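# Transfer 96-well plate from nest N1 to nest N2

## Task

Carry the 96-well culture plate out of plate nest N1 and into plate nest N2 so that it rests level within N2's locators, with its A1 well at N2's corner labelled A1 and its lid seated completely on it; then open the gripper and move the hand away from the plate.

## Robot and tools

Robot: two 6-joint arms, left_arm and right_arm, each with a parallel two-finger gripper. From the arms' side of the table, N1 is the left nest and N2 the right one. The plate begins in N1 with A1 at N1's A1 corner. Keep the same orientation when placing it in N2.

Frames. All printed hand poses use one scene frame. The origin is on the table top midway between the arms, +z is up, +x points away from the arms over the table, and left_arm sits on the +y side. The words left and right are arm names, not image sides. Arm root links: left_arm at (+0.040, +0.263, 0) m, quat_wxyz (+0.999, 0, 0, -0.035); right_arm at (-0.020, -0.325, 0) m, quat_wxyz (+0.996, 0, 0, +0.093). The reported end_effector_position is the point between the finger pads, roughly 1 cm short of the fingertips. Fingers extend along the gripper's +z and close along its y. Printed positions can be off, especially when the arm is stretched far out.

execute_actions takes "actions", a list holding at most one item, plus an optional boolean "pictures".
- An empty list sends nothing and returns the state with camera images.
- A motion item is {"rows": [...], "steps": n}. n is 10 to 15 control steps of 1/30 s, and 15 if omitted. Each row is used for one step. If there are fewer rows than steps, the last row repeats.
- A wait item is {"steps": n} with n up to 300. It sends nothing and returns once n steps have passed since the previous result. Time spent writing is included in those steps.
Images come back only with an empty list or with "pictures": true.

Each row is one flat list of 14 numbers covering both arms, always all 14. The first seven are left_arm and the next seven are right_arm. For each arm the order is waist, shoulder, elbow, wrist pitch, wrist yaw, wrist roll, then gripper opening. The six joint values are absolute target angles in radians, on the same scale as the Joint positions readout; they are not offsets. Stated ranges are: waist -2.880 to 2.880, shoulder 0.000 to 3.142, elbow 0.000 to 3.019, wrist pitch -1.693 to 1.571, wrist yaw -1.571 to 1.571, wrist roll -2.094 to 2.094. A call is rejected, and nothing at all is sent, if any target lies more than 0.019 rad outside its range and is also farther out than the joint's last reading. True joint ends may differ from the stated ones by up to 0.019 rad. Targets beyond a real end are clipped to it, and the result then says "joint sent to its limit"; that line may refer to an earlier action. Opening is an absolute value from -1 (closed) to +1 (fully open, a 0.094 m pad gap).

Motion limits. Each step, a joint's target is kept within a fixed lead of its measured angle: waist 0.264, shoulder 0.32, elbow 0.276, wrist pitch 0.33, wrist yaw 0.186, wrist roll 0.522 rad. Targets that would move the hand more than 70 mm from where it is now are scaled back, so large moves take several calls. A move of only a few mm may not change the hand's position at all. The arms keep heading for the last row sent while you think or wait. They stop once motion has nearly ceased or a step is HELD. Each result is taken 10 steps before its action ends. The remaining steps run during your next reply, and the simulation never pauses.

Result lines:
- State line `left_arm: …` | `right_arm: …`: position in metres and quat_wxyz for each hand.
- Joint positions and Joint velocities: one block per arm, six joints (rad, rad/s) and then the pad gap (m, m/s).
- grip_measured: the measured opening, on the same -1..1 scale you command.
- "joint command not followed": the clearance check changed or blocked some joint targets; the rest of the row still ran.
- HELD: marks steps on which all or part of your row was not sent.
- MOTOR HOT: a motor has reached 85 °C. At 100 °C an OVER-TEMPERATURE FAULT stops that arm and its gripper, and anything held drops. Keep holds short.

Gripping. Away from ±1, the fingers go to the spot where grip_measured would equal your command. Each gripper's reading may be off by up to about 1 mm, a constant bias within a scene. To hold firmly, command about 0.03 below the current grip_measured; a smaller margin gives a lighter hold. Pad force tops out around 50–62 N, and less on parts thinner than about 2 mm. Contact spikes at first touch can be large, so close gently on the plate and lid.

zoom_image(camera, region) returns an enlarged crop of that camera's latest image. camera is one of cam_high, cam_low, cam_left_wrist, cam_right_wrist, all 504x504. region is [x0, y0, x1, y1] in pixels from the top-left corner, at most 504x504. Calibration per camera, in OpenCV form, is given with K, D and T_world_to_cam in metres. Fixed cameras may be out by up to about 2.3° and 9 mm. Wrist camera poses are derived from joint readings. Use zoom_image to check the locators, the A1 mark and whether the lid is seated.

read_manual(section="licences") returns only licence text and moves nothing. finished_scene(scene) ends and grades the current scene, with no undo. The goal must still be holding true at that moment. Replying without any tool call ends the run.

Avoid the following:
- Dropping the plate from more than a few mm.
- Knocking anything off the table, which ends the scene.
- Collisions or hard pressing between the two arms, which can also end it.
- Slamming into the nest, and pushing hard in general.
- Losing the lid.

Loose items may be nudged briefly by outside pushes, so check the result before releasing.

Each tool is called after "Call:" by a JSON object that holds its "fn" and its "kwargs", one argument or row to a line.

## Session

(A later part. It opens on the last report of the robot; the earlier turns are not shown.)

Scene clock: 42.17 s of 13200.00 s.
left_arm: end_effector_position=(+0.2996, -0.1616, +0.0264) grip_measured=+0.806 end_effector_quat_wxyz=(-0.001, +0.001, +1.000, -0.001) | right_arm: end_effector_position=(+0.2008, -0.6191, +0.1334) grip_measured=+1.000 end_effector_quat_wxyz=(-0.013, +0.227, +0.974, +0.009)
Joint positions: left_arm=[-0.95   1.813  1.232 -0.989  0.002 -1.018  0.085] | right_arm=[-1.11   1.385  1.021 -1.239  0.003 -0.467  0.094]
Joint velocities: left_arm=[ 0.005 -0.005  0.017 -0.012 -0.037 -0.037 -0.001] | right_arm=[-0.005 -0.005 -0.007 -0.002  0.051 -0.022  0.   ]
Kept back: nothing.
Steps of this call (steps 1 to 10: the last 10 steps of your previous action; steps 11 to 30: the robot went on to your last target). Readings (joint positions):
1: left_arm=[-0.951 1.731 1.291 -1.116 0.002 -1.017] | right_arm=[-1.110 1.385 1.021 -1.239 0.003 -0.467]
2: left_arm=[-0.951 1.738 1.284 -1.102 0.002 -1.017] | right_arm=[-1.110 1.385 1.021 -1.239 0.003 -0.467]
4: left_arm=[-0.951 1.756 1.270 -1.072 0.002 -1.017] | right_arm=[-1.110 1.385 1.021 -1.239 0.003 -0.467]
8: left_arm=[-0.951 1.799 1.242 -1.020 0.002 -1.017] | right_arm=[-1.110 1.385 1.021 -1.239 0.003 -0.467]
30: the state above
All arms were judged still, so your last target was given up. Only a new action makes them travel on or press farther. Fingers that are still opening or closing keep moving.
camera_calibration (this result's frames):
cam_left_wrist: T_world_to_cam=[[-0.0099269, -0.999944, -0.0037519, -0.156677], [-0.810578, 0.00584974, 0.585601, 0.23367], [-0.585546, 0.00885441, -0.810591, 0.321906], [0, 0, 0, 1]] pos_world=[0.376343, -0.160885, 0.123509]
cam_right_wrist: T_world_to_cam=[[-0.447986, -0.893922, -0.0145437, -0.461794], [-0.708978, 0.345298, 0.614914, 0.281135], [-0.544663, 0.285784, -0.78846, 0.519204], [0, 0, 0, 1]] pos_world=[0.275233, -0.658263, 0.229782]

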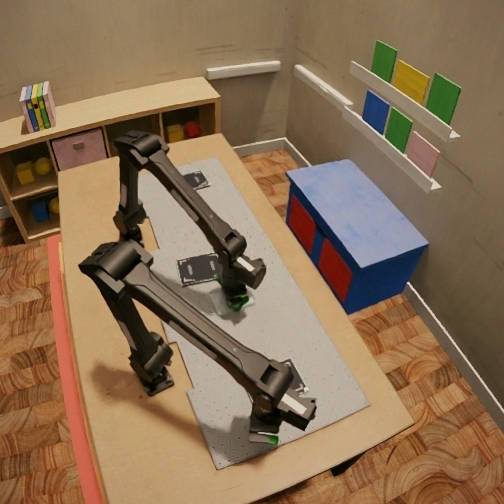

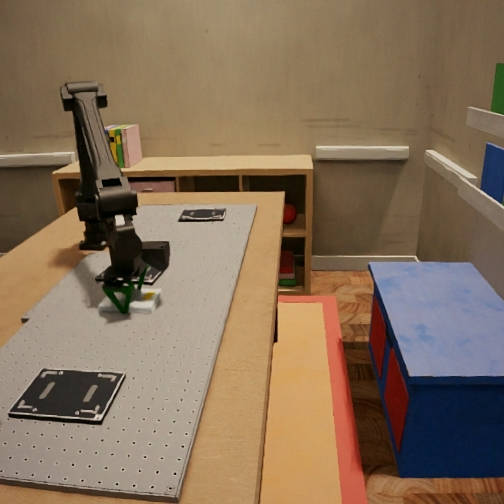

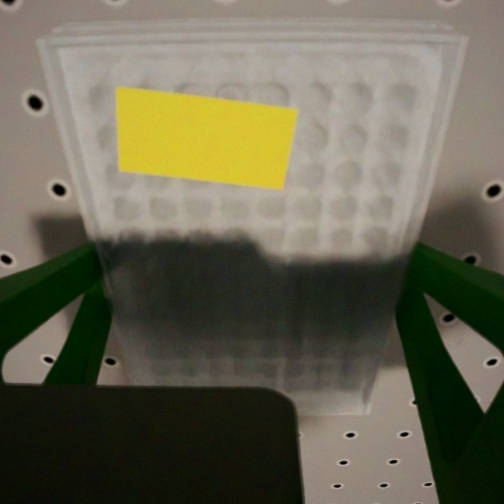

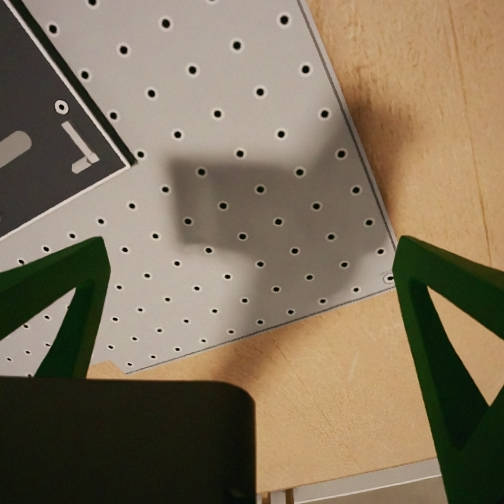

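Call:
{"fn": "execute_actions", "kwargs": {
  "actions": [
    {"rows":[[-0.95,1.83,1.22,-0.98,0,-1.03,0.78,-1.1,1.38,1.06,-1.25,0,-0.478,1],[-0.95,1.83,1.22,-0.98,0,-1.03,0.78,-1.1,1.38,1.06,-1.25,0,-0.478,1],[-0.95,1.83,1.22,-0.98,0,-1.03,0.78,-1.1,1.38,1.06,-1.25,0,-0.478,1],[-0.95,1.83,1.22,-0.98,0,-1.03,0.78,-1.1,1.38,1.06,-1.25,0,-0.478,1],[-0.95,1.83,1.22,-0.98,0,-1.03,0.78,-1.1,1.38,1.06,-1.25,0,-0.478,1],[-0.95,1.815,1.23,-0.985,0,-1.03,1,-1.1,1.38,1.06,-1.25,0,-0.478,1]]}
  ]
}}

Call:
{"fn": "execute_actions", "kwargs": {
  "actions": [
    {"rows":[[-0.95,1.795,1.275,-0.99,0,-1.03,1,-1.1,1.38,1.06,-1.25,0,-0.478,1],[-0.95,1.791,1.279,-0.995,0,-1.03,1,-1.1,1.38,1.06,-1.25,0,-0.478,1],[-0.95,1.787,1.283,-1.0,0,-1.03,1,-1.1,1.38,1.06,-1.25,0,-0.478,1],[-0.95,1.783,1.287,-1.007,0,-1.03,1,-1.1,1.38,1.06,-1.25,0,-0.478,1],[-0.95,1.779,1.291,-1.015,0,-1.03,1,-1.1,1.38,1.06,-1.25,0,-0.478,1],[-0.95,1.775,1.295,-1.023,0,-1.03,1,-1.1,1.38,1.06,-1.25,0,-0.478,1],[-0.95,1.771,1.299,-1.031,0,-1.03,1,-1.1,1.38,1.06,-1.25,0,-0.478,1],[-0.95,1.767,1.303,-1.039,0,-1.03,1,-1.1,1.38,1.06,-1.25,0,-0.478,1],[-0.95,1.763,1.307,-1.047,0,-1.03,1,-1.1,1.38,1.06,-1.25,0,-0.478,1],[-0.95,1.759,1.311,-1.055,0,-1.03,1,-1.1,1.38,1.06,-1.25,0,-0.478,1],[-0.95,1.755,1.315,-1.065,0,-1.03,1,-1.1,1.38,1.06,-1.25,0,-0.478,1],[-0.95,1.751,1.319,-1.075,0,-1.03,1,-1.1,1.38,1.06,-1.25,0,-0.478,1],[-0.95,1.745,1.325,-1.09,0,-1.03,1,-1.1,1.38,1.06,-1.25,0,-0.478,1],[-0.95,1.72,1.36,-1.17,0,-1.03,1,-1.1,1.38,1.06,-1.25,0,-0.478,1]]}
  ]
}}

Call:
{"fn": "execute_actions", "kwargs": {
  "actions": [
    {"steps":30}
  ],
  "pictures": true
}}

Scene clock: 44.17 s of 13200.00 s.
left_arm: end_effector_position=(+0.2996, -0.1615, +0.0260) grip_measured=+0.806 end_effector_quat_wxyz=(-0.001, +0.001, +1.000, -0.000) | right_arm: end_effector_position=(+0.2008, -0.6191, +0.1334) grip_measured=+1.000 end_effector_quat_wxyz=(-0.013, +0.227, +0.974, +0.009)
Joint positions: left_arm=[-0.95   1.813  1.232 -0.989  0.002 -1.018  0.085] | right_arm=[-1.11   1.385  1.021 -1.239  0.003 -0.467  0.094]
Joint velocities: left_arm=[-0.005 -0.005  0.002 -0.002 -0.051 -0.007 -0.   ] | right_arm=[-0.005 -0.015  0.017 -0.007 -0.007 -0.037  0.   ]
Steps of this call (steps 1 to 55: nothing new was sent; steps 56 to 60: the first 5 steps of this action). Readings (joint positions):
56: left_arm=[-0.950 1.813 1.232 -0.989 0.002 -1.018] | right_arm=[-1.110 1.385 1.021 -1.239 0.003 -0.467]
57: left_arm=[-0.950 1.813 1.232 -0.989 0.002 -1.018] | right_arm=[-1.110 1.385 1.021 -1.239 0.003 -0.467]
59: left_arm=[-0.950 1.813 1.232 -0.989 0.002 -1.018] | right_arm=[-1.110 1.385 1.021 -1.239 0.003 -0.467]
60: the state above

Scene clock: 44.67 s of 13200.00 s.
left_arm: end_effector_position=(+0.2991, -0.1607, +0.0277) grip_measured=+1.000 end_effector_quat_wxyz=(-0.002, +0.001, +1.000, +0.001) | right_arm: end_effector_position=(+0.2008, -0.6191, +0.1334) grip_measured=+1.000 end_effector_quat_wxyz=(-0.013, +0.227, +0.974, +0.009)
Joint positions: left_arm=[-0.95   1.81   1.233 -0.996  0.002 -1.018  0.094] | right_arm=[-1.11   1.385  1.021 -1.239  0.003 -0.467  0.094]
Joint velocities: left_arm=[-0.005 -0.063  0.022 -0.183 -0.037  0.037  0.   ] | right_arm=[ 0.005 -0.015 -0.002  0.017  0.066 -0.125  0.   ]
Steps of this call (steps 1 to 10: the last 10 steps of your previous action; steps 11 to 15: the first 5 steps of this action). Readings (joint positions):
11: left_arm=[-0.950 1.813 1.232 -0.989 0.002 -1.018] | right_arm=[-1.110 1.385 1.021 -1.239 0.003 -0.467]
12: left_arm=[-0.950 1.813 1.232 -0.989 0.002 -1.018] | right_arm=[-1.110 1.385 1.021 -1.239 0.003 -0.467]
14: left_arm=[-0.950 1.812 1.232 -0.992 0.002 -1.018] | right_arm=[-1.110 1.385 1.021 -1.239 0.003 -0.467]
15: the state above

Scene clock: 45.67 s of 13200.00 s.
left_arm: end_effector_position=(+0.2996, -0.1615, +0.1002) grip_measured=+1.000 end_effector_quat_wxyz=(+0.001, +0.001, +1.000, -0.004) | right_arm: end_effector_position=(+0.2008, -0.6191, +0.1334) grip_measured=+1.000 end_effector_quat_wxyz=(-0.013, +0.227, +0.974, +0.009)
Joint positions: left_arm=[-0.95   1.717  1.316 -1.162  0.002 -1.018  0.094] | right_arm=[-1.11   1.385  1.021 -1.239  0.003 -0.467  0.094]
Joint velocities: left_arm=[-0.005 -0.005 -0.022  0.017 -0.051 -0.007  0.   ] | right_arm=[-0.005 -0.005 -0.007  0.012 -0.037 -0.037  0.   ]
Kept back: nothing.
Steps of this call (steps 1 to 10: the last 10 steps of your previous action; steps 11 to 30: the robot went on to your last target). Readings (joint positions):
1: left_arm=[-0.950 1.808 1.234 -1.002 0.002 -1.018] | right_arm=[-1.110 1.385 1.021 -1.239 0.003 -0.467]
2: left_arm=[-0.950 1.805 1.236 -1.010 0.002 -1.018] | right_arm=[-1.110 1.385 1.021 -1.239 0.003 -0.467]
4: left_arm=[-0.950 1.798 1.242 -1.025 0.002 -1.018] | right_arm=[-1.110 1.385 1.021 -1.239 0.003 -0.467]
8: left_arm=[-0.950 1.778 1.262 -1.060 0.002 -1.018] | right_arm=[-1.110 1.385 1.021 -1.239 0.003 -0.467]
30: the state above
All arms were judged still, so your last target was given up. Only a new action makes them travel on or press farther. Fingers that are still opening or closing keep moving.
camera_calibration (this result's frames):
cam_left_wrist: T_world_to_cam=[[-0.00992386, -0.999949, 0.00206235, -0.156849], [-0.812678, 0.00926698, 0.582639, 0.191877], [-0.582628, 0.004106, -0.812728, 0.380229], [0, 0, 0, 1]] pos_world=[0.37591, -0.160181, 0.197552]
cam_right_wrist: T_world_to_cam=[[-0.447986, -0.893922, -0.0145437, -0.461794], [-0.708978, 0.345298, 0.614914, 0.281135], [-0.544663, 0.285784, -0.78846, 0.519204], [0, 0, 0, 1]] pos_world=[0.275233, -0.658263, 0.229782]

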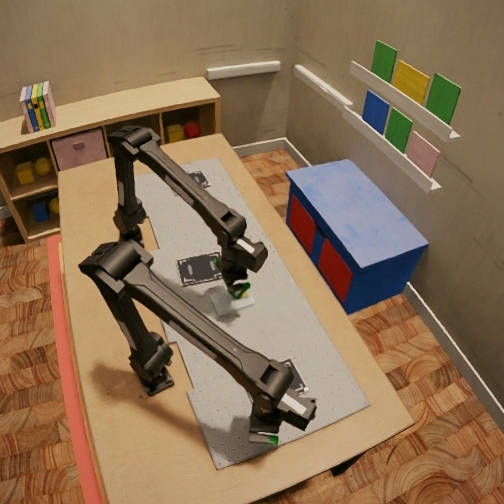

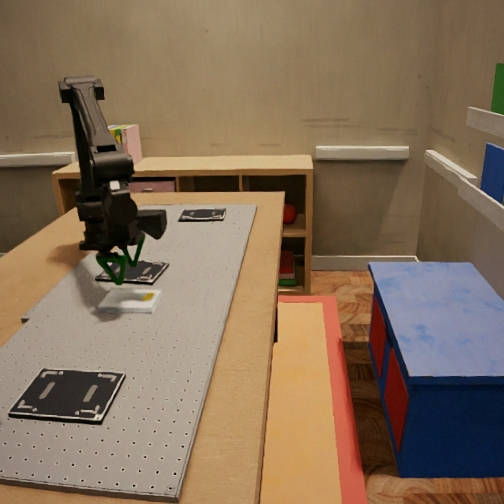

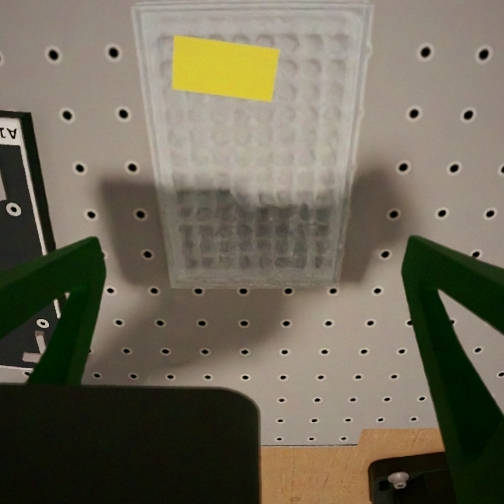

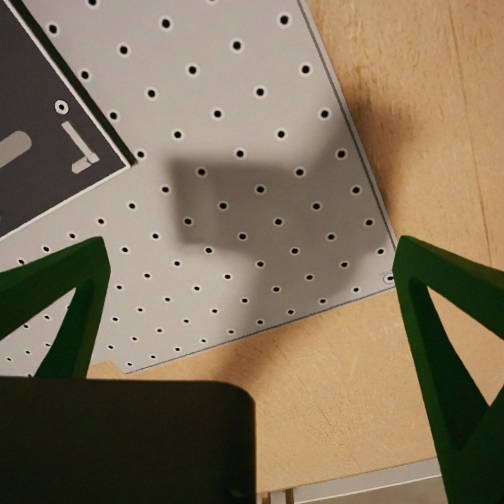

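Call:
{"fn": "execute_actions", "kwargs": {
  "actions": [
    {"rows":[[0.3,1.5,1.3,-1.3,0,0,1,-0.6,1.36,1.02,-1.22,0,0,1]]}
  ]
}}

Call:
{"fn": "execute_actions", "kwargs": {
  "actions": [
    {"rows":[[0.3,1.5,1.3,-1.3,0,0,1,0.29,1.36,0.98,-1.19,0,0.49,1]]}
  ]
}}

Call:
{"fn": "execute_actions", "kwargs": {
  "actions": [
    {"steps":20}
  ]
}}

Call:
{"fn": "execute_actions", "kwargs": {
  "actions": [
    {"rows":[[0.3,1.5,1.3,-1.3,0,0,1,0.29,1.39,0.898,-1.075,0,0.49,1]]}
  ]
}}

Call:
{"fn": "execute_actions", "kwargs": {
  "actions": [
    {"steps":30}
  ],
  "pictures": true
}}

Scene clock: 46.57 s of 13200.00 s.
left_arm: end_effector_position=(+0.3277, -0.1219, +0.1232) grip_measured=+1.000 end_effector_quat_wxyz=(-0.005, +0.056, +0.998, +0.002) | right_arm: end_effector_position=(+0.2535, -0.5729, +0.1351) grip_measured=+1.000 end_effector_quat_wxyz=(-0.012, +0.248, +0.969, +0.001)
Joint positions: left_arm=[-0.856  1.664  1.31  -1.226  0.005 -0.814  0.094] | right_arm=[-0.917  1.381  1.021 -1.234  0.008 -0.231  0.094]
Joint velocities: left_arm=[ 0.943 -0.513 -0.002 -0.31  -0.007  1.253  0.   ] | right_arm=[ 1.734 -0.034  0.002  0.022  0.037  1.018  0.   ]
Steps of this call (steps 1 to 22: nothing new was sent; steps 23 to 27: the first 5 steps of this action). Readings (joint positions):
23: left_arm=[-0.943 1.713 1.316 -1.170 0.003 -0.984] | right_arm=[-1.098 1.385 1.021 -1.239 0.007 -0.415]
24: left_arm=[-0.932 1.706 1.314 -1.186 0.005 -0.943] | right_arm=[-1.070 1.384 1.021 -1.238 0.009 -0.357]
26: left_arm=[-0.887 1.680 1.310 -1.215 0.005 -0.858] | right_arm=[-0.975 1.381 1.021 -1.235 0.009 -0.267]
27: the state above

Scene clock: 47.07 s of 13200.00 s.
left_arm: end_effector_position=(+0.4954, +0.1734, +0.1888) grip_measured=+1.000 end_effector_quat_wxyz=(+0.042, +0.002, +0.999, -0.010) | right_arm: end_effector_position=(+0.3393, -0.3985, +0.1321) grip_measured=+1.000 end_effector_quat_wxyz=(-0.002, +0.212, +0.977, -0.003)
Joint positions: left_arm=[-0.122  1.517  1.31  -1.277  0.004 -0.188  0.094] | right_arm=[-0.384  1.366  0.998 -1.208  0.006  0.229  0.094]
Joint velocities: left_arm=[ 1.607  0.005  0.002 -0.022 -0.022  0.535  0.   ] | right_arm=[ 1.744 -0.005 -0.11   0.042 -0.037  1.048  0.   ]
Steps of this call (steps 1 to 10: the last 10 steps of your previous action; steps 11 to 15: the first 5 steps of this action). Readings (joint positions):
11: left_arm=[-0.341 1.519 1.310 -1.274 0.004 -0.293] | right_arm=[-0.557 1.369 1.018 -1.223 0.003 0.018]
12: left_arm=[-0.287 1.517 1.310 -1.275 0.004 -0.262] | right_arm=[-0.533 1.366 1.013 -1.217 0.006 0.084]
14: left_arm=[-0.177 1.517 1.310 -1.276 0.004 -0.210] | right_arm=[-0.441 1.366 1.003 -1.210 0.006 0.188]
15: the state above

Scene clock: 47.73 s of 13200.00 s.
left_arm: end_effector_position=(+0.4880, +0.3684, +0.1887) grip_measured=+1.000 end_effector_quat_wxyz=(+0.036, -0.124, +0.992, +0.005) | right_arm: end_effector_position=(+0.3017, -0.1554, +0.1268) grip_measured=+1.000 end_effector_quat_wxyz=(-0.004, -0.007, +1.000, -0.001)
Joint positions: left_arm=[ 0.301  1.517  1.31  -1.292 -0.001 -0.017  0.094] | right_arm=[ 0.3    1.366  0.983 -1.196 -0.003  0.471  0.094]
Joint velocities: left_arm=[-0.005 -0.005 -0.002  0.017  0.066  0.051  0.   ] | right_arm=[-0.044  0.005 -0.022 -0.022 -0.037  0.022  0.   ]
Kept back: nothing.
Steps of this call (steps 1 to 10: the last 10 steps of your previous action; steps 11 to 20: the robot went on to your last target). Readings (joint positions):
1: left_arm=[-0.067 1.517 1.310 -1.277 0.004 -0.169] | right_arm=[-0.321 1.366 0.995 -1.206 0.006 0.265]
2: left_arm=[-0.012 1.517 1.310 -1.277 0.004 -0.153] | right_arm=[-0.257 1.366 0.994 -1.204 0.006 0.295]
4: left_arm=[0.098 1.517 1.310 -1.277 0.004 -0.124] | right_arm=[-0.124 1.366 0.993 -1.202 0.005 0.343]
8: left_arm=[0.301 1.517 1.310 -1.285 -0.002 -0.064] | right_arm=[0.149 1.366 0.993 -1.197 0.004 0.405]
20: the state above

Scene clock: 47.90 s of 13200.00 s.
left_arm: end_effector_position=(+0.4880, +0.3684, +0.1887) grip_measured=+1.000 end_effector_quat_wxyz=(+0.036, -0.123, +0.992, +0.005) | right_arm: end_effector_position=(+0.2960, -0.1586, +0.0979) grip_measured=+1.000 end_effector_quat_wxyz=(+0.003, -0.005, +1.000, +0.003)
Joint positions: left_arm=[ 0.301  1.517  1.31  -1.292 -0.001 -0.014  0.094] | right_arm=[ 0.299  1.372  0.906 -1.096 -0.003  0.475  0.094]
Joint velocities: left_arm=[-0.024 -0.005 -0.007  0.002  0.037 -0.066  0.   ] | right_arm=[-0.005  0.122 -0.335  0.066  0.007 -0.037  0.   ]
Steps of this call (steps 1 to 5: the first 5 steps of this action). Readings (joint positions):
1: left_arm=[0.301 1.517 1.310 -1.292 -0.001 -0.016] | right_arm=[0.299 1.365 0.972 -1.172 -0.003 0.473]
2: left_arm=[0.301 1.517 1.310 -1.292 -0.001 -0.016] | right_arm=[0.299 1.363 0.955 -1.135 -0.003 0.474]
4: left_arm=[0.301 1.517 1.310 -1.292 -0.001 -0.015] | right_arm=[0.299 1.368 0.920 -1.101 -0.003 0.475]
5: the state above

Scene clock: 48.90 s of 13200.00 s.
left_arm: end_effector_position=(+0.4880, +0.3684, +0.1887) grip_measured=+1.000 end_effector_quat_wxyz=(+0.036, -0.122, +0.992, +0.005) | right_arm: end_effector_position=(+0.2918, -0.1607, +0.0888) grip_measured=+1.000 end_effector_quat_wxyz=(-0.004, -0.004, +1.000, -0.001)
Joint positions: left_arm=[ 0.301  1.517  1.31  -1.292 -0.001 -0.013  0.094] | right_arm=[ 0.299  1.383  0.891 -1.087 -0.003  0.477  0.094]
Joint velocities: left_arm=[-0.015 -0.015 -0.007 -0.002 -0.037 -0.037  0.   ] | right_arm=[-0.005 -0.015 -0.017  0.002  0.022 -0.022  0.   ]
Kept back: nothing.
Steps of this call (steps 1 to 10: the last 10 steps of your previous action; steps 11 to 30: the robot went on to your last target). Readings (joint positions):
1: left_arm=[0.301 1.517 1.310 -1.292 -0.001 -0.014] | right_arm=[0.299 1.376 0.897 -1.095 -0.003 0.476]
2: left_arm=[0.301 1.517 1.310 -1.292 -0.001 -0.014] | right_arm=[0.299 1.380 0.893 -1.094 -0.003 0.476]
4: left_arm=[0.301 1.517 1.310 -1.292 -0.001 -0.014] | right_arm=[0.299 1.383 0.891 -1.092 -0.003 0.477]
8: left_arm=[0.301 1.517 1.310 -1.292 -0.001 -0.013] | right_arm=[0.299 1.383 0.891 -1.087 -0.003 0.477]
30: the state above
All arms were judged still, so your last target was given up. Only a new action makes them travel on or press farther. Fingers that are still opening or closing keep moving.
camera_calibration (this result's frames):
cam_left_wrist: T_world_to_cam=[[0.235112, -0.97195, -0.00600705, 0.246344], [-0.826481, -0.203169, 0.525026, 0.38438], [-0.511519, -0.118475, -0.851065, 0.577468], [0, 0, 0, 1]] pos_world=[0.55515, 0.385944, 0.291133]
cam_right_wrist: T_world_to_cam=[[0.00102148, -0.999999, -0.00121996, -0.161158], [-0.801664, -0.00154815, 0.597773, 0.187637], [-0.597774, 0.000367384, -0.801664, 0.373366], [0, 0, 0, 1]] pos_world=[0.373775, -0.161005, 0.186953]

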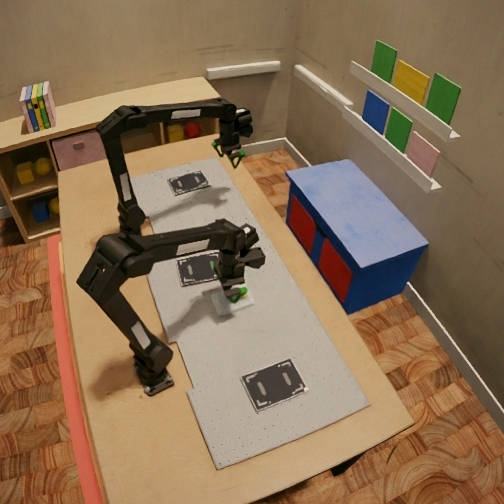

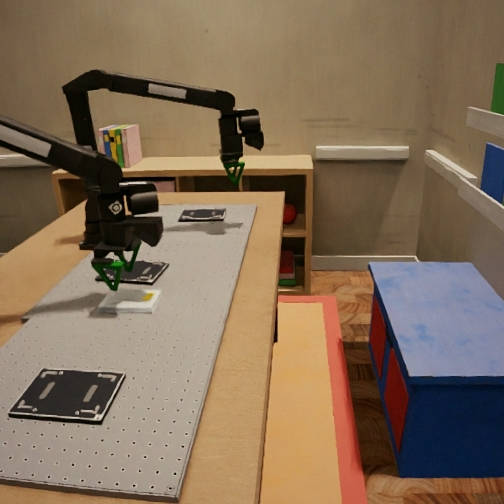

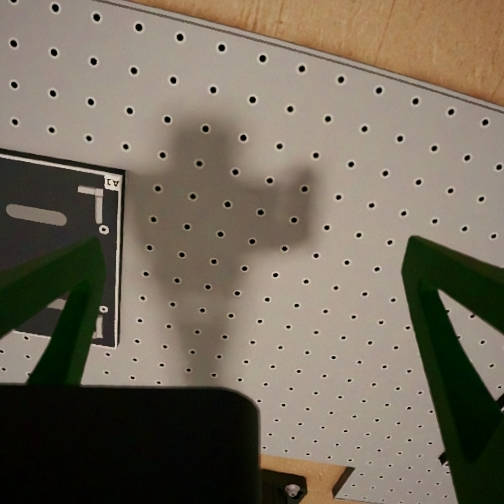

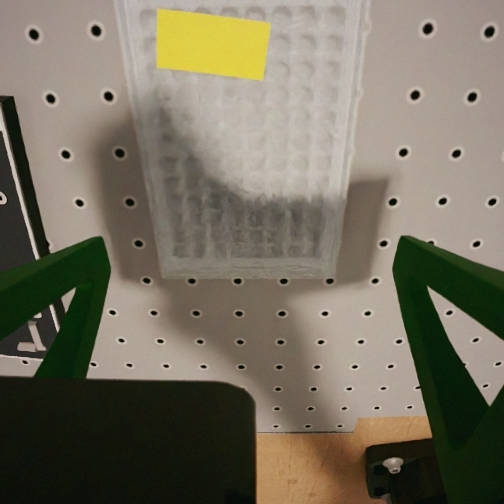

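Call:
{"fn": "execute_actions", "kwargs": {
  "actions": [
    {"rows":[[0.3,1.5,1.3,-1.3,0,0,1,0.299,1.41,0.886,-1.07,0,0.455,1],[0.3,1.5,1.3,-1.3,0,0,1,0.299,1.42,0.882,-1.055,0,0.455,1],[0.3,1.5,1.3,-1.3,0,0,1,0.299,1.43,0.878,-1.04,0,0.455,1],[0.3,1.5,1.3,-1.3,0,0,1,0.299,1.44,0.874,-1.025,0,0.455,1],[0.3,1.5,1.3,-1.3,0,0,1,0.299,1.45,0.87,-1.01,0,0.455,1],[0.3,1.5,1.3,-1.3,0,0,1,0.299,1.455,0.866,-0.995,0,0.455,1],[0.3,1.5,1.3,-1.3,0,0,1,0.299,1.458,0.862,-0.97,0,0.455,1]]}
  ]
}}

Call:
{"fn": "execute_actions", "kwargs": {
  "actions": [
    {"steps":30}
  ],
  "pictures": true
}}

Scene clock: 49.93 s of 13200.00 s.
left_arm: end_effector_position=(+0.4880, +0.3684, +0.1887) grip_measured=+1.000 end_effector_quat_wxyz=(+0.036, -0.122, +0.992, +0.005) | right_arm: end_effector_position=(+0.2977, -0.1577, +0.0801) grip_measured=+1.000 end_effector_quat_wxyz=(+0.001, -0.007, +1.000, +0.002)
Joint positions: left_arm=[ 0.301  1.517  1.31  -1.292 -0.001 -0.013  0.094] | right_arm=[ 0.299  1.405  0.886 -1.048 -0.003  0.471  0.094]
Joint velocities: left_arm=[-0.015 -0.005  0.002 -0.017  0.022  0.066  0.   ] | right_arm=[ 0.005  0.259 -0.061  0.422 -0.051 -0.037  0.   ]
Steps of this call (steps 1 to 26: nothing new was sent; steps 27 to 31: the first 5 steps of this action). Readings (joint positions):
27: left_arm=[0.301 1.517 1.310 -1.292 -0.001 -0.013] | right_arm=[0.299 1.384 0.891 -1.086 -0.003 0.476]
28: left_arm=[0.301 1.517 1.310 -1.292 -0.001 -0.013] | right_arm=[0.299 1.386 0.891 -1.082 -0.003 0.475]
30: left_arm=[0.301 1.517 1.310 -1.292 -0.001 -0.013] | right_arm=[0.299 1.396 0.888 -1.062 -0.003 0.472]
31: the state above

Scene clock: 50.93 s of 13200.00 s.
left_arm: end_effector_position=(+0.4880, +0.3684, +0.1887) grip_measured=+1.000 end_effector_quat_wxyz=(+0.036, -0.122, +0.992, +0.005) | right_arm: end_effector_position=(+0.2993, -0.1568, +0.0559) grip_measured=+1.000 end_effector_quat_wxyz=(-0.002, -0.009, +1.000, +0.001)
Joint positions: left_arm=[ 0.301  1.517  1.31  -1.292 -0.001 -0.013  0.094] | right_arm=[ 0.299  1.452  0.861 -0.983 -0.003  0.468  0.094]
Joint velocities: left_arm=[-0.005 -0.005  0.002  0.007 -0.007  0.037  0.   ] | right_arm=[-0.005 -0.015  0.007  0.017  0.051  0.037  0.   ]
Kept back: nothing.
Steps of this call (steps 1 to 10: the last 10 steps of your previous action; steps 11 to 30: the robot went on to your last target). Readings (joint positions):
1: left_arm=[0.301 1.517 1.310 -1.292 -0.001 -0.013] | right_arm=[0.299 1.414 0.883 -1.034 -0.003 0.471]
2: left_arm=[0.301 1.517 1.310 -1.292 -0.001 -0.013] | right_arm=[0.299 1.425 0.878 -1.017 -0.003 0.470]
4: left_arm=[0.301 1.517 1.310 -1.292 -0.001 -0.013] | right_arm=[0.299 1.442 0.869 -0.993 -0.003 0.469]
8: left_arm=[0.301 1.517 1.310 -1.292 -0.001 -0.013] | right_arm=[0.299 1.452 0.861 -0.985 -0.003 0.468]
30: the state above
All arms were judged still, so your last target was given up. Only a new action makes them travel on or press farther. Fingers that are still opening or closing keep moving.
camera_calibration (this result's frames):
cam_left_wrist: T_world_to_cam=[[0.235112, -0.97195, -0.00600705, 0.246344], [-0.826481, -0.203169, 0.525026, 0.38438], [-0.511519, -0.118475, -0.851065, 0.577468], [0, 0, 0, 1]] pos_world=[0.55515, 0.385944, 0.291133]
cam_right_wrist: T_world_to_cam=[[0.0101895, -0.99994, -0.0039178, -0.159856], [-0.804623, -0.0105253, 0.593693, 0.212968], [-0.593698, -0.0028971, -0.804682, 0.349927], [0, 0, 0, 1]] pos_world=[0.380739, -0.156591, 0.154516]

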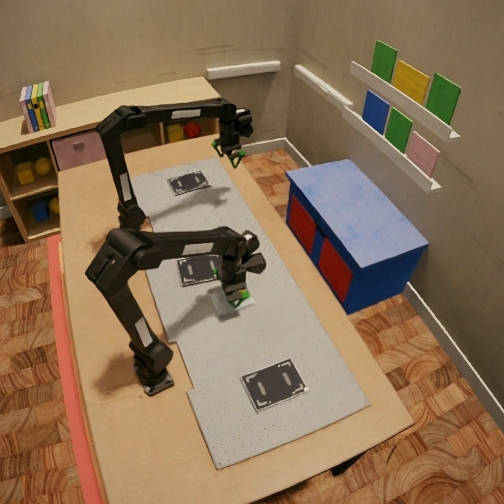

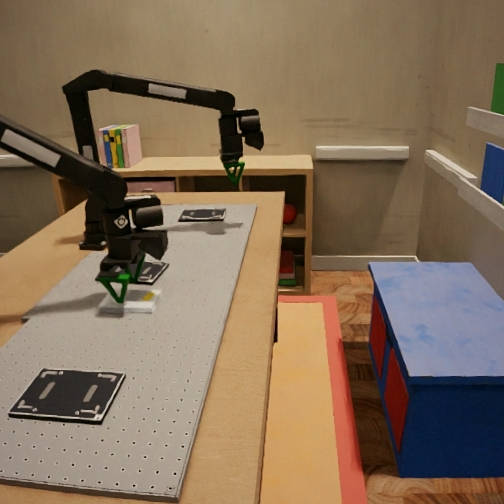

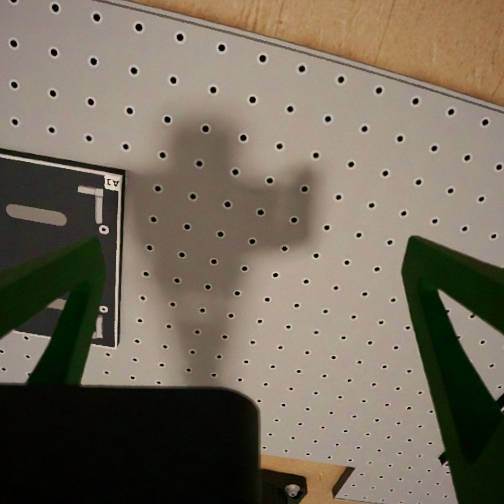

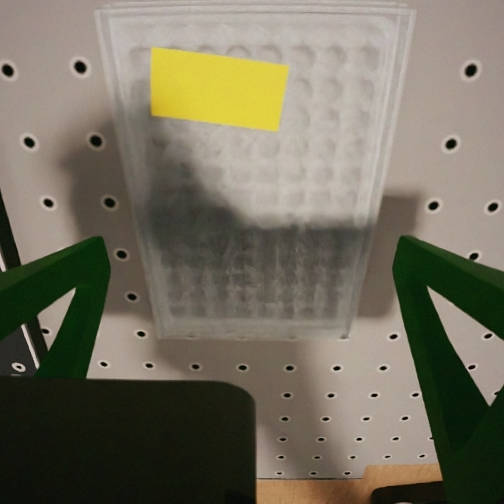

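Call:
{"fn": "execute_actions", "kwargs": {
  "actions": [
    {"rows":[[0.3,1.5,1.3,-1.3,0,0,1,0.287,1.468,0.853,-0.972,0,0.46,1],[0.3,1.5,1.3,-1.3,0,0,1,0.287,1.472,0.85,-0.968,0,0.46,1],[0.3,1.5,1.3,-1.3,0,0,1,0.287,1.476,0.847,-0.962,0,0.46,1],[0.3,1.5,1.3,-1.3,0,0,1,0.287,1.48,0.844,-0.955,0,0.46,1],[0.3,1.5,1.3,-1.3,0,0,1,0.287,1.484,0.841,-0.948,0,0.46,1],[0.3,1.5,1.3,-1.3,0,0,1,0.287,1.488,0.838,-0.941,0,0.46,1],[0.3,1.5,1.3,-1.3,0,0,1,0.287,1.492,0.835,-0.934,0,0.46,1],[0.3,1.5,1.3,-1.3,0,0,1,0.287,1.496,0.832,-0.927,0,0.46,1],[0.3,1.5,1.3,-1.3,0,0,1,0.287,1.5,0.829,-0.92,0,0.46,1],[0.3,1.5,1.3,-1.3,0,0,1,0.287,1.504,0.826,-0.912,0,0.46,1],[0.3,1.5,1.3,-1.3,0,0,1,0.287,1.508,0.824,-0.904,0,0.46,1],[0.3,1.5,1.3,-1.3,0,0,1,0.287,1.512,0.822,-0.895,0,0.46,1],[0.3,1.5,1.3,-1.3,0,0,1,0.287,1.516,0.82,-0.885,0,0.46,1],[0.3,1.5,1.3,-1.3,0,0,1,0.287,1.518,0.818,-0.873,0,0.46,1]]}
  ]
}}

Call:
{"fn": "execute_actions", "kwargs": {
  "actions": [
    {"steps":30}
  ],
  "pictures": true
}}

Call:
{"fn": "zoom_image", "kwargs": {
  "camera": "cam_low",
  "region": [70, 250, 190, 330]
}}

Scene clock: 52.53 s of 13200.00 s.
left_arm: end_effector_position=(+0.4880, +0.3684, +0.1887) grip_measured=+1.000 end_effector_quat_wxyz=(+0.036, -0.122, +0.992, +0.005) | right_arm: end_effector_position=(+0.2986, -0.1571, +0.0525) grip_measured=+1.000 end_effector_quat_wxyz=(-0.001, -0.009, +1.000, +0.001)
Joint positions: left_arm=[ 0.301  1.517  1.31  -1.292 -0.001 -0.013  0.094] | right_arm=[ 0.299  1.455  0.853 -0.97  -0.003  0.468  0.094]
Joint velocities: left_arm=[-0.015 -0.005 -0.002 -0.012 -0.037 -0.081  0.   ] | right_arm=[-0.005  0.044 -0.071  0.149  0.007 -0.037  0.   ]
Steps of this call (steps 1 to 43: nothing new was sent; steps 44 to 48: the first 5 steps of this action). Readings (joint positions):
44: left_arm=[0.301 1.517 1.310 -1.292 -0.001 -0.013] | right_arm=[0.299 1.452 0.861 -0.983 -0.003 0.468]
45: left_arm=[0.301 1.517 1.310 -1.292 -0.001 -0.013] | right_arm=[0.299 1.452 0.860 -0.982 -0.003 0.468]
47: left_arm=[0.301 1.517 1.310 -1.292 -0.001 -0.013] | right_arm=[0.299 1.453 0.856 -0.976 -0.003 0.468]
48: the state above

Scene clock: 53.53 s of 13200.00 s.
left_arm: end_effector_position=(+0.4880, +0.3684, +0.1887) grip_measured=+1.000 end_effector_quat_wxyz=(+0.036, -0.122, +0.992, +0.005) | right_arm: end_effector_position=(+0.2988, -0.1572, +0.0260) grip_measured=+1.000 end_effector_quat_wxyz=(-0.001, -0.009, +1.000, +0.001)
Joint positions: left_arm=[ 0.301  1.517  1.31  -1.292 -0.001 -0.013  0.094] | right_arm=[ 0.299  1.504  0.821 -0.889 -0.002  0.468  0.094]
Joint velocities: left_arm=[-0.005 -0.005 -0.007 -0.012 -0.037 -0.022  0.   ] | right_arm=[ 0.005  0.015 -0.012 -0.007 -0.037  0.037  0.   ]
Kept back: nothing.
Steps of this call (steps 1 to 10: the last 10 steps of your previous action; steps 11 to 30: the robot went on to your last target). Readings (joint positions):
1: left_arm=[0.301 1.517 1.310 -1.292 -0.001 -0.013] | right_arm=[0.299 1.458 0.850 -0.965 -0.003 0.468]
2: left_arm=[0.301 1.517 1.310 -1.292 -0.001 -0.013] | right_arm=[0.299 1.462 0.847 -0.959 -0.003 0.468]
4: left_arm=[0.301 1.517 1.310 -1.292 -0.001 -0.013] | right_arm=[0.299 1.472 0.840 -0.945 -0.003 0.468]
8: left_arm=[0.301 1.517 1.310 -1.292 -0.001 -0.013] | right_arm=[0.299 1.492 0.827 -0.915 -0.003 0.468]
30: the state above
All arms were judged still, so your last target was given up. Only a new action makes them travel on or press farther. Fingers that are still opening or closing keep moving.
camera_calibration (this result's frames):
cam_left_wrist: T_world_to_cam=[[0.235112, -0.97195, -0.00600705, 0.246344], [-0.826481, -0.203169, 0.525026, 0.38438], [-0.511519, -0.118475, -0.851065, 0.577468], [0, 0, 0, 1]] pos_world=[0.55515, 0.385944, 0.291133]
cam_right_wrist: T_world_to_cam=[[0.0101978, -0.99994, -0.00393711, -0.160374], [-0.805635, -0.0105483, 0.592319, 0.230667], [-0.592325, -0.00286847, -0.805694, 0.32519], [0, 0, 0, 1]] pos_world=[0.380087, -0.156998, 0.124744]

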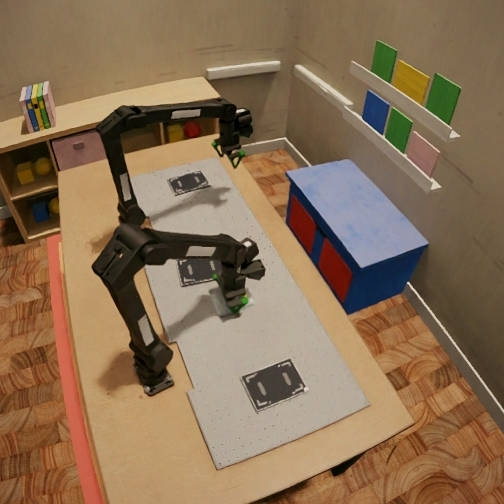

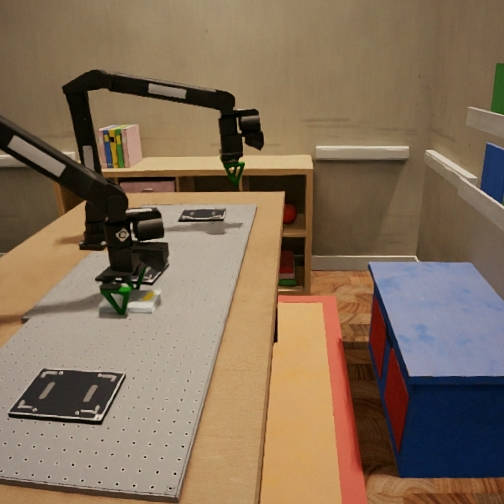

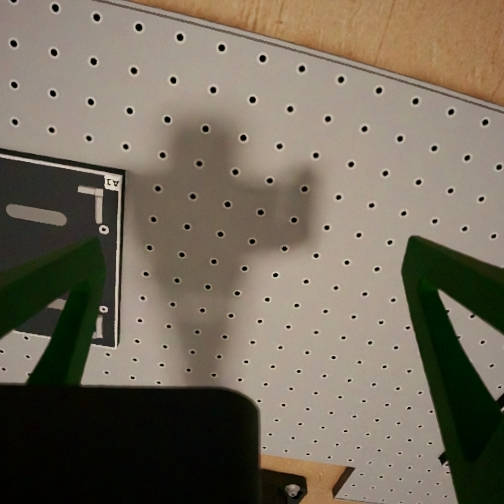

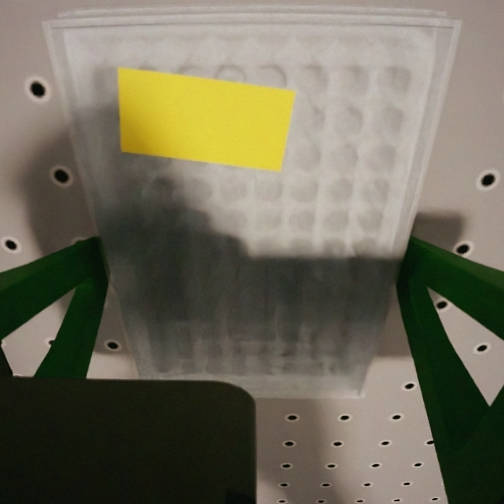

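Region (70, 250, 190, 330) of cam_low's 504x504 image, scaled by 4.200, with more detail than that image has.

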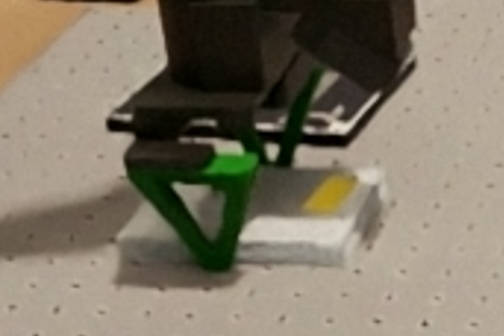

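Call:
{"fn": "execute_actions", "kwargs": {
  "actions": [
    {"rows":[[0.3,1.5,1.3,-1.3,0,0,1,0.299,1.5,0.825,-0.889,0,0.468,0.77]]}
  ]
}}

Call:
{"fn": "execute_actions", "kwargs": {
  "actions": [
    {"rows":[[0.3,1.5,1.3,-1.3,0,0,1,0.299,1.48,0.86,-0.91,0,0.468,0.77],[0.3,1.5,1.3,-1.3,0,0,1,0.299,1.47,0.87,-0.93,0,0.468,0.77],[0.3,1.5,1.3,-1.3,0,0,1,0.299,1.46,0.88,-0.95,0,0.468,0.77],[0.3,1.5,1.3,-1.3,0,0,1,0.299,1.445,0.89,-0.97,0,0.468,0.77],[0.3,1.5,1.3,-1.3,0,0,1,0.299,1.43,0.9,-0.995,0,0.468,0.77],[0.3,1.5,1.3,-1.3,0,0,1,0.299,1.415,0.91,-1.02,0,0.468,0.77],[0.3,1.5,1.3,-1.3,0,0,1,0.299,1.4,0.92,-1.045,0,0.468,0.77],[0.3,1.5,1.3,-1.3,0,0,1,0.299,1.39,0.93,-1.07,0,0.468,0.77],[0.3,1.5,1.3,-1.3,0,0,1,0.299,1.378,0.935,-1.095,0,0.468,0.77]]}
  ]
}}

Call:
{"fn": "execute_actions", "kwargs": {
  "actions": [
    {"steps":20}
  ],
  "pictures": true
}}

Scene clock: 54.80 s of 13200.00 s.
left_arm: end_effector_position=(+0.4880, +0.3684, +0.1887) grip_measured=+1.000 end_effector_quat_wxyz=(+0.036, -0.122, +0.992, +0.005) | right_arm: end_effector_position=(+0.2989, -0.1573, +0.0260) grip_measured=+0.791 end_effector_quat_wxyz=(-0.001, -0.009, +1.000, +0.000)
Joint positions: left_arm=[ 0.301  1.517  1.31  -1.292 -0.001 -0.013  0.094] | right_arm=[ 0.299  1.504  0.821 -0.889 -0.001  0.468  0.084]
Joint velocities: left_arm=[ 0.005 -0.005  0.012  0.012 -0.037 -0.007  0.   ] | right_arm=[-0.005 -0.005  0.002 -0.007  0.022 -0.095 -0.   ]
Steps of this call (steps 1 to 33: nothing new was sent; steps 34 to 38: the first 5 steps of this action). Readings (joint positions):
34: left_arm=[0.301 1.517 1.310 -1.292 -0.001 -0.013] | right_arm=[0.299 1.504 0.821 -0.889 -0.002 0.468]
35: left_arm=[0.301 1.517 1.310 -1.292 -0.001 -0.013] | right_arm=[0.299 1.504 0.821 -0.889 -0.001 0.468]
37: left_arm=[0.301 1.517 1.310 -1.292 -0.001 -0.013] | right_arm=[0.299 1.504 0.821 -0.889 -0.001 0.468]
38: the state above

Scene clock: 55.30 s of 13200.00 s.
left_arm: end_effector_position=(+0.4880, +0.3684, +0.1887) grip_measured=+1.000 end_effector_quat_wxyz=(+0.036, -0.122, +0.992, +0.005) | right_arm: end_effector_position=(+0.2936, -0.1601, +0.0378) grip_measured=+0.791 end_effector_quat_wxyz=(-0.010, -0.009, +1.000, -0.005)
Joint positions: left_arm=[ 0.301  1.517  1.31  -1.292 -0.001 -0.013  0.094] | right_arm=[ 0.299  1.48   0.833 -0.946 -0.001  0.468  0.084]
Joint velocities: left_arm=[-0.015 -0.005 -0.002  0.007  0.037 -0.007  0.   ] | right_arm=[ 0.015 -0.308  0.193 -0.593  0.022 -0.037 -0.001]
Steps of this call (steps 1 to 10: the last 10 steps of your previous action; steps 11 to 15: the first 5 steps of this action). Readings (joint positions):
11: left_arm=[0.301 1.517 1.310 -1.292 -0.001 -0.013] | right_arm=[0.299 1.503 0.821 -0.891 -0.001 0.468]
12: left_arm=[0.301 1.517 1.310 -1.292 -0.001 -0.013] | right_arm=[0.299 1.500 0.822 -0.898 -0.001 0.468]
14: left_arm=[0.301 1.517 1.310 -1.292 -0.001 -0.013] | right_arm=[0.299 1.489 0.827 -0.927 -0.001 0.468]
15: the state above

Scene clock: 55.97 s of 13200.00 s.
left_arm: end_effector_position=(+0.4880, +0.3684, +0.1887) grip_measured=+1.000 end_effector_quat_wxyz=(+0.036, -0.122, +0.992, +0.005) | right_arm: end_effector_position=(+0.2998, -0.1568, +0.1004) grip_measured=+0.791 end_effector_quat_wxyz=(+0.013, -0.009, +1.000, +0.007)
Joint positions: left_arm=[ 0.301  1.517  1.31  -1.292 -0.001 -0.013  0.094] | right_arm=[ 0.299  1.366  0.908 -1.083 -0.001  0.468  0.084]
Joint velocities: left_arm=[-0.005 -0.005  0.002 -0.012 -0.022  0.037  0.   ] | right_arm=[-0.005  0.005 -0.002 -0.002  0.022 -0.007 -0.   ]
Kept back: nothing.
Steps of this call (steps 1 to 10: the last 10 steps of your previous action; steps 11 to 20: the robot went on to your last target). Readings (joint positions):
1: left_arm=[0.301 1.517 1.310 -1.292 -0.001 -0.013] | right_arm=[0.299 1.467 0.840 -0.968 -0.001 0.468]
2: left_arm=[0.301 1.517 1.310 -1.292 -0.001 -0.013] | right_arm=[0.299 1.453 0.849 -0.991 -0.001 0.468]
4: left_arm=[0.301 1.517 1.310 -1.292 -0.001 -0.013] | right_arm=[0.299 1.420 0.871 -1.038 -0.001 0.468]
8: left_arm=[0.301 1.517 1.310 -1.292 -0.001 -0.013] | right_arm=[0.299 1.370 0.904 -1.077 -0.001 0.468]
20: the state above
camera_calibration (this result's frames):
cam_left_wrist: T_world_to_cam=[[0.235112, -0.97195, -0.00600705, 0.246344], [-0.826481, -0.203169, 0.525026, 0.38438], [-0.511519, -0.118475, -0.851065, 0.577468], [0, 0, 0, 1]] pos_world=[0.55515, 0.385944, 0.291133]
cam_right_wrist: T_world_to_cam=[[0.0104764, -0.999797, -0.0172108, -0.158463], [-0.82153, -0.0184183, 0.569868, 0.193163], [-0.570069, 0.00816908, -0.821556, 0.382346], [0, 0, 0, 1]] pos_world=[0.378313, -0.157997, 0.201314]

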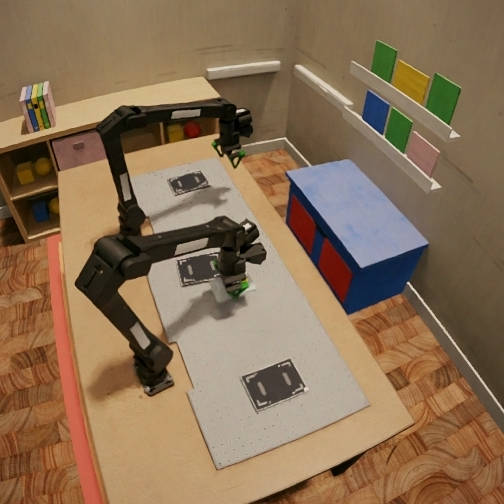

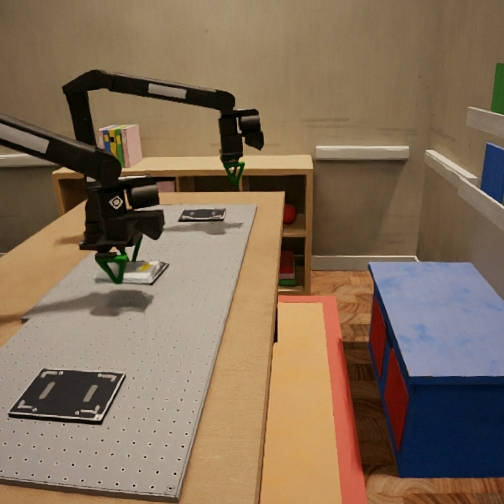

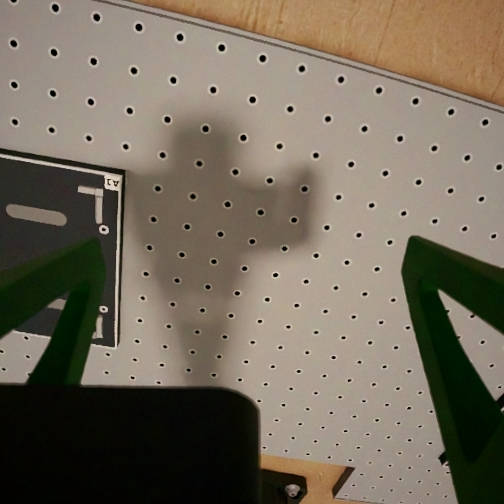

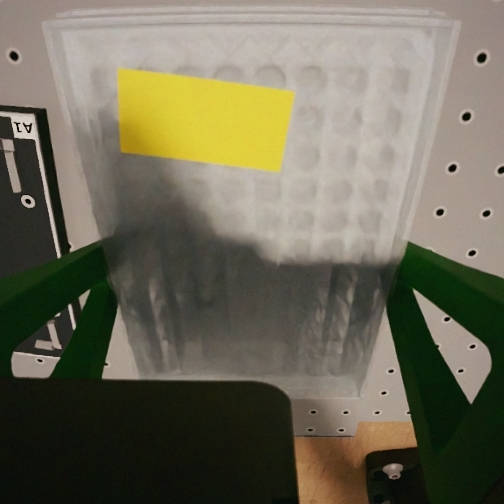

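Call:
{"fn": "execute_actions", "kwargs": {
  "actions": [
    {"rows":[[0.3,1.5,1.3,-1.3,0,0,1,-0.67,1.37,0.9,-1.115,0,-0.52,0.76]]}
  ]
}}

Call:
{"fn": "execute_actions", "kwargs": {
  "actions": [
    {"steps":35}
  ]
}}

Call:
{"fn": "execute_actions", "kwargs": {
  "actions": [
    {"rows":[[0.3,1.5,1.3,-1.3,0,0,1,-0.679,1.385,0.885,-1.09,0,-0.52,0.76],[0.3,1.5,1.3,-1.3,0,0,1,-0.679,1.392,0.876,-1.075,0,-0.52,0.76],[0.3,1.5,1.3,-1.3,0,0,1,-0.679,1.4,0.868,-1.06,0,-0.52,0.76],[0.3,1.5,1.3,-1.3,0,0,1,-0.679,1.408,0.86,-1.044,0,-0.52,0.76],[0.3,1.5,1.3,-1.3,0,0,1,-0.679,1.416,0.852,-1.028,0,-0.52,0.76],[0.3,1.5,1.3,-1.3,0,0,1,-0.679,1.424,0.844,-1.012,0,-0.52,0.76],[0.3,1.5,1.3,-1.3,0,0,1,-0.679,1.432,0.836,-0.995,0,-0.52,0.76],[0.3,1.5,1.3,-1.3,0,0,1,-0.679,1.438,0.83,-0.975,0,-0.52,0.76],[0.3,1.5,1.3,-1.3,0,0,1,-0.679,1.442,0.825,-0.948,0,-0.52,0.76]]}
  ]
}}

Call:
{"fn": "execute_actions", "kwargs": {
  "actions": [
    {"steps":30}
  ],
  "pictures": true
}}

Call:
{"fn": "zoom_image", "kwargs": {
  "camera": "cam_low",
  "region": [0, 330, 150, 435]
}}

Scene clock: 56.97 s of 13200.00 s.
left_arm: end_effector_position=(+0.4880, +0.3684, +0.1887) grip_measured=+1.000 end_effector_quat_wxyz=(+0.036, -0.122, +0.992, +0.005) | right_arm: end_effector_position=(+0.3247, -0.2258, +0.1002) grip_measured=+0.791 end_effector_quat_wxyz=(+0.008, -0.082, +0.997, +0.006)
Joint positions: left_arm=[ 0.301  1.517  1.31  -1.292 -0.001 -0.013  0.094] | right_arm=[ 0.092  1.366  0.908 -1.093 -0.009  0.113  0.084]
Joint velocities: left_arm=[ 0.005 -0.015  0.012  0.007 -0.037  0.022  0.   ] | right_arm=[-1.832 -0.015  0.012 -0.002  0.022 -2.059 -0.   ]
Steps of this call (steps 1 to 15: the robot went on to your last target; steps 16 to 25: nothing new was sent; steps 26 to 30: the first 5 steps of this action). Readings (joint positions):
26: left_arm=[0.301 1.517 1.310 -1.292 -0.001 -0.013] | right_arm=[0.286 1.366 0.908 -1.086 -0.007 0.407]
27: left_arm=[0.301 1.517 1.310 -1.292 -0.001 -0.013] | right_arm=[0.255 1.366 0.908 -1.089 -0.009 0.333]
29: left_arm=[0.301 1.517 1.310 -1.292 -0.001 -0.013] | right_arm=[0.153 1.366 0.908 -1.093 -0.009 0.186]
30: the state above

Scene clock: 58.13 s of 13200.00 s.
left_arm: end_effector_position=(+0.4880, +0.3684, +0.1887) grip_measured=+1.000 end_effector_quat_wxyz=(+0.036, -0.122, +0.992, +0.005) | right_arm: end_effector_position=(+0.2907, -0.4933, +0.0980) grip_measured=+0.791 end_effector_quat_wxyz=(-0.000, -0.007, +1.000, -0.002)
Joint positions: left_arm=[ 0.301  1.517  1.31  -1.292 -0.001 -0.013  0.094] | right_arm=[-0.68   1.366  0.901 -1.104  0.003 -0.507  0.084]
Joint velocities: left_arm=[-0.005 -0.005  0.012 -0.012 -0.051 -0.007  0.   ] | right_arm=[-0.005 -0.005  0.037 -0.002 -0.066 -0.066 -0.001]
Kept back: nothing.
Steps of this call (steps 1 to 10: the last 10 steps of your previous action; steps 11 to 35: the robot went on to your last target). Readings (joint positions):
1: left_arm=[0.301 1.517 1.310 -1.292 -0.001 -0.013] | right_arm=[0.027 1.366 0.908 -1.093 -0.008 0.040]
2: left_arm=[0.301 1.517 1.310 -1.292 -0.001 -0.013] | right_arm=[-0.040 1.366 0.908 -1.093 -0.007 -0.032]
4: left_arm=[0.301 1.517 1.310 -1.292 -0.001 -0.013] | right_arm=[-0.178 1.366 0.908 -1.093 -0.005 -0.161]
8: left_arm=[0.301 1.517 1.310 -1.292 -0.001 -0.013] | right_arm=[-0.458 1.366 0.908 -1.093 -0.004 -0.324]
35: the state above

Scene clock: 58.30 s of 13200.00 s.
left_arm: end_effector_position=(+0.4880, +0.3684, +0.1887) grip_measured=+1.000 end_effector_quat_wxyz=(+0.036, -0.122, +0.992, +0.005) | right_arm: end_effector_position=(+0.2886, -0.4922, +0.0857) grip_measured=+0.791 end_effector_quat_wxyz=(+0.001, -0.007, +1.000, -0.002)
Joint positions: left_arm=[ 0.301  1.517  1.31  -1.292 -0.001 -0.013  0.094] | right_arm=[-0.68   1.376  0.875 -1.066  0.003 -0.507  0.084]
Joint velocities: left_arm=[-0.015 -0.005 -0.027 -0.002  0.051 -0.007  0.   ] | right_arm=[-0.005  0.19  -0.242  0.383 -0.007  0.037 -0.001]
Steps of this call (steps 1 to 5: the first 5 steps of this action). Readings (joint positions):
1: left_arm=[0.301 1.517 1.310 -1.292 -0.001 -0.013] | right_arm=[-0.680 1.366 0.900 -1.103 0.003 -0.507]
2: left_arm=[0.301 1.517 1.310 -1.292 -0.001 -0.013] | right_arm=[-0.680 1.366 0.896 -1.099 0.003 -0.507]
4: left_arm=[0.301 1.517 1.310 -1.292 -0.001 -0.013] | right_arm=[-0.680 1.371 0.883 -1.079 0.003 -0.507]
5: the state above

Scene clock: 59.30 s of 13200.00 s.
left_arm: end_effector_position=(+0.4880, +0.3684, +0.1887) grip_measured=+1.000 end_effector_quat_wxyz=(+0.036, -0.122, +0.992, +0.005) | right_arm: end_effector_position=(+0.2865, -0.4910, +0.0469) grip_measured=+0.791 end_effector_quat_wxyz=(-0.005, -0.007, +1.000, +0.001)
Joint positions: left_arm=[ 0.301  1.517  1.31  -1.292 -0.001 -0.013  0.094] | right_arm=[-0.68   1.44   0.82  -0.96   0.003 -0.507  0.084]
Joint velocities: left_arm=[ 0.005 -0.015 -0.012 -0.007 -0.051 -0.007  0.   ] | right_arm=[ 0.005 -0.015 -0.002  0.002  0.022 -0.037 -0.001]
Kept back: nothing.
Steps of this call (steps 1 to 10: the last 10 steps of your previous action; steps 11 to 30: the robot went on to your last target). Readings (joint positions):
1: left_arm=[0.301 1.517 1.310 -1.292 -0.001 -0.013] | right_arm=[-0.680 1.384 0.865 -1.052 0.003 -0.507]
2: left_arm=[0.301 1.517 1.310 -1.292 -0.001 -0.013] | right_arm=[-0.680 1.393 0.857 -1.037 0.003 -0.507]
4: left_arm=[0.301 1.517 1.310 -1.292 -0.001 -0.013] | right_arm=[-0.680 1.414 0.838 -1.002 0.003 -0.507]
8: left_arm=[0.301 1.517 1.310 -1.292 -0.001 -0.013] | right_arm=[-0.680 1.440 0.820 -0.967 0.003 -0.507]
30: the state above
All arms were judged still, so your last target was given up. Only a new action makes them travel on or press farther. Fingers that are still opening or closing keep moving.
camera_calibration (this result's frames):
cam_left_wrist: T_world_to_cam=[[0.235112, -0.97195, -0.00600705, 0.246344], [-0.826481, -0.203169, 0.525026, 0.38438], [-0.511519, -0.118475, -0.851065, 0.577468], [0, 0, 0, 1]] pos_world=[0.55515, 0.385944, 0.291133]
cam_right_wrist: T_world_to_cam=[[0.00636997, -0.999969, -0.004599, -0.492862], [-0.801202, -0.00785565, 0.598343, 0.204598], [-0.59836, -0.0001267, -0.801227, 0.336669], [0, 0, 0, 1]] pos_world=[0.368513, -0.491197, 0.145062]

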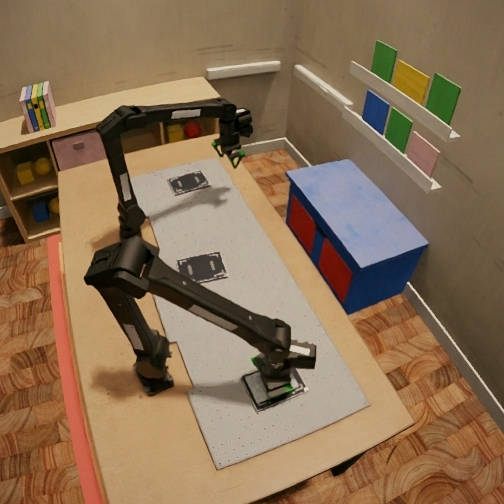

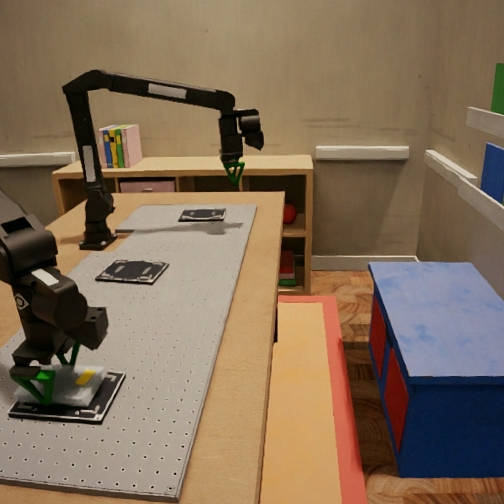

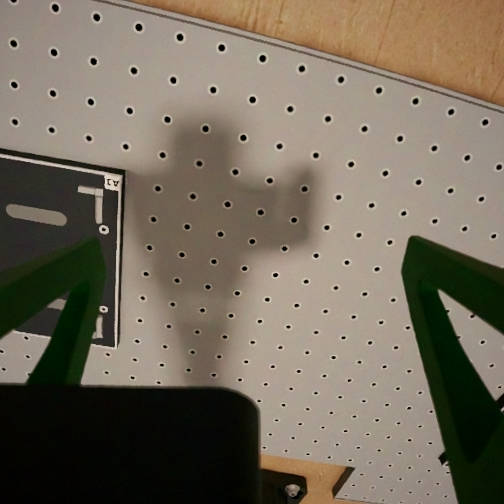

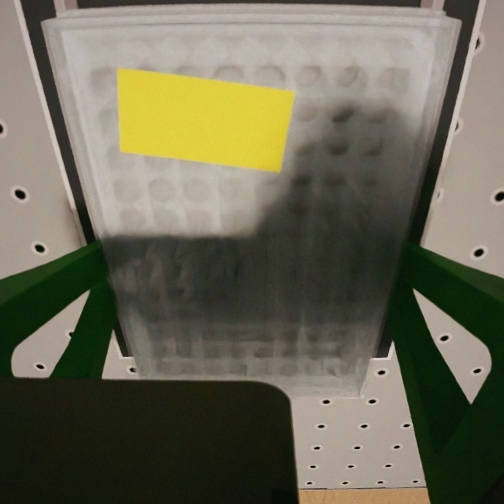

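Region (0, 330, 150, 435) of cam_low's 504x504 image, scaled by 3.360, with more detail than that image has; it fills the top 353 rows of this view, and the rest is white.

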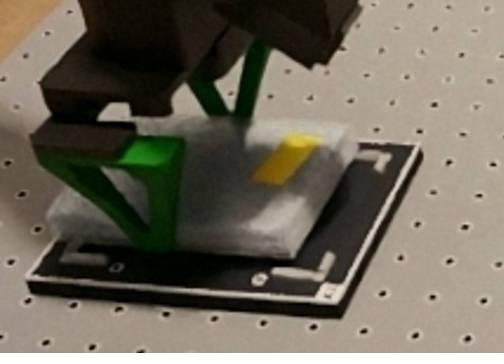

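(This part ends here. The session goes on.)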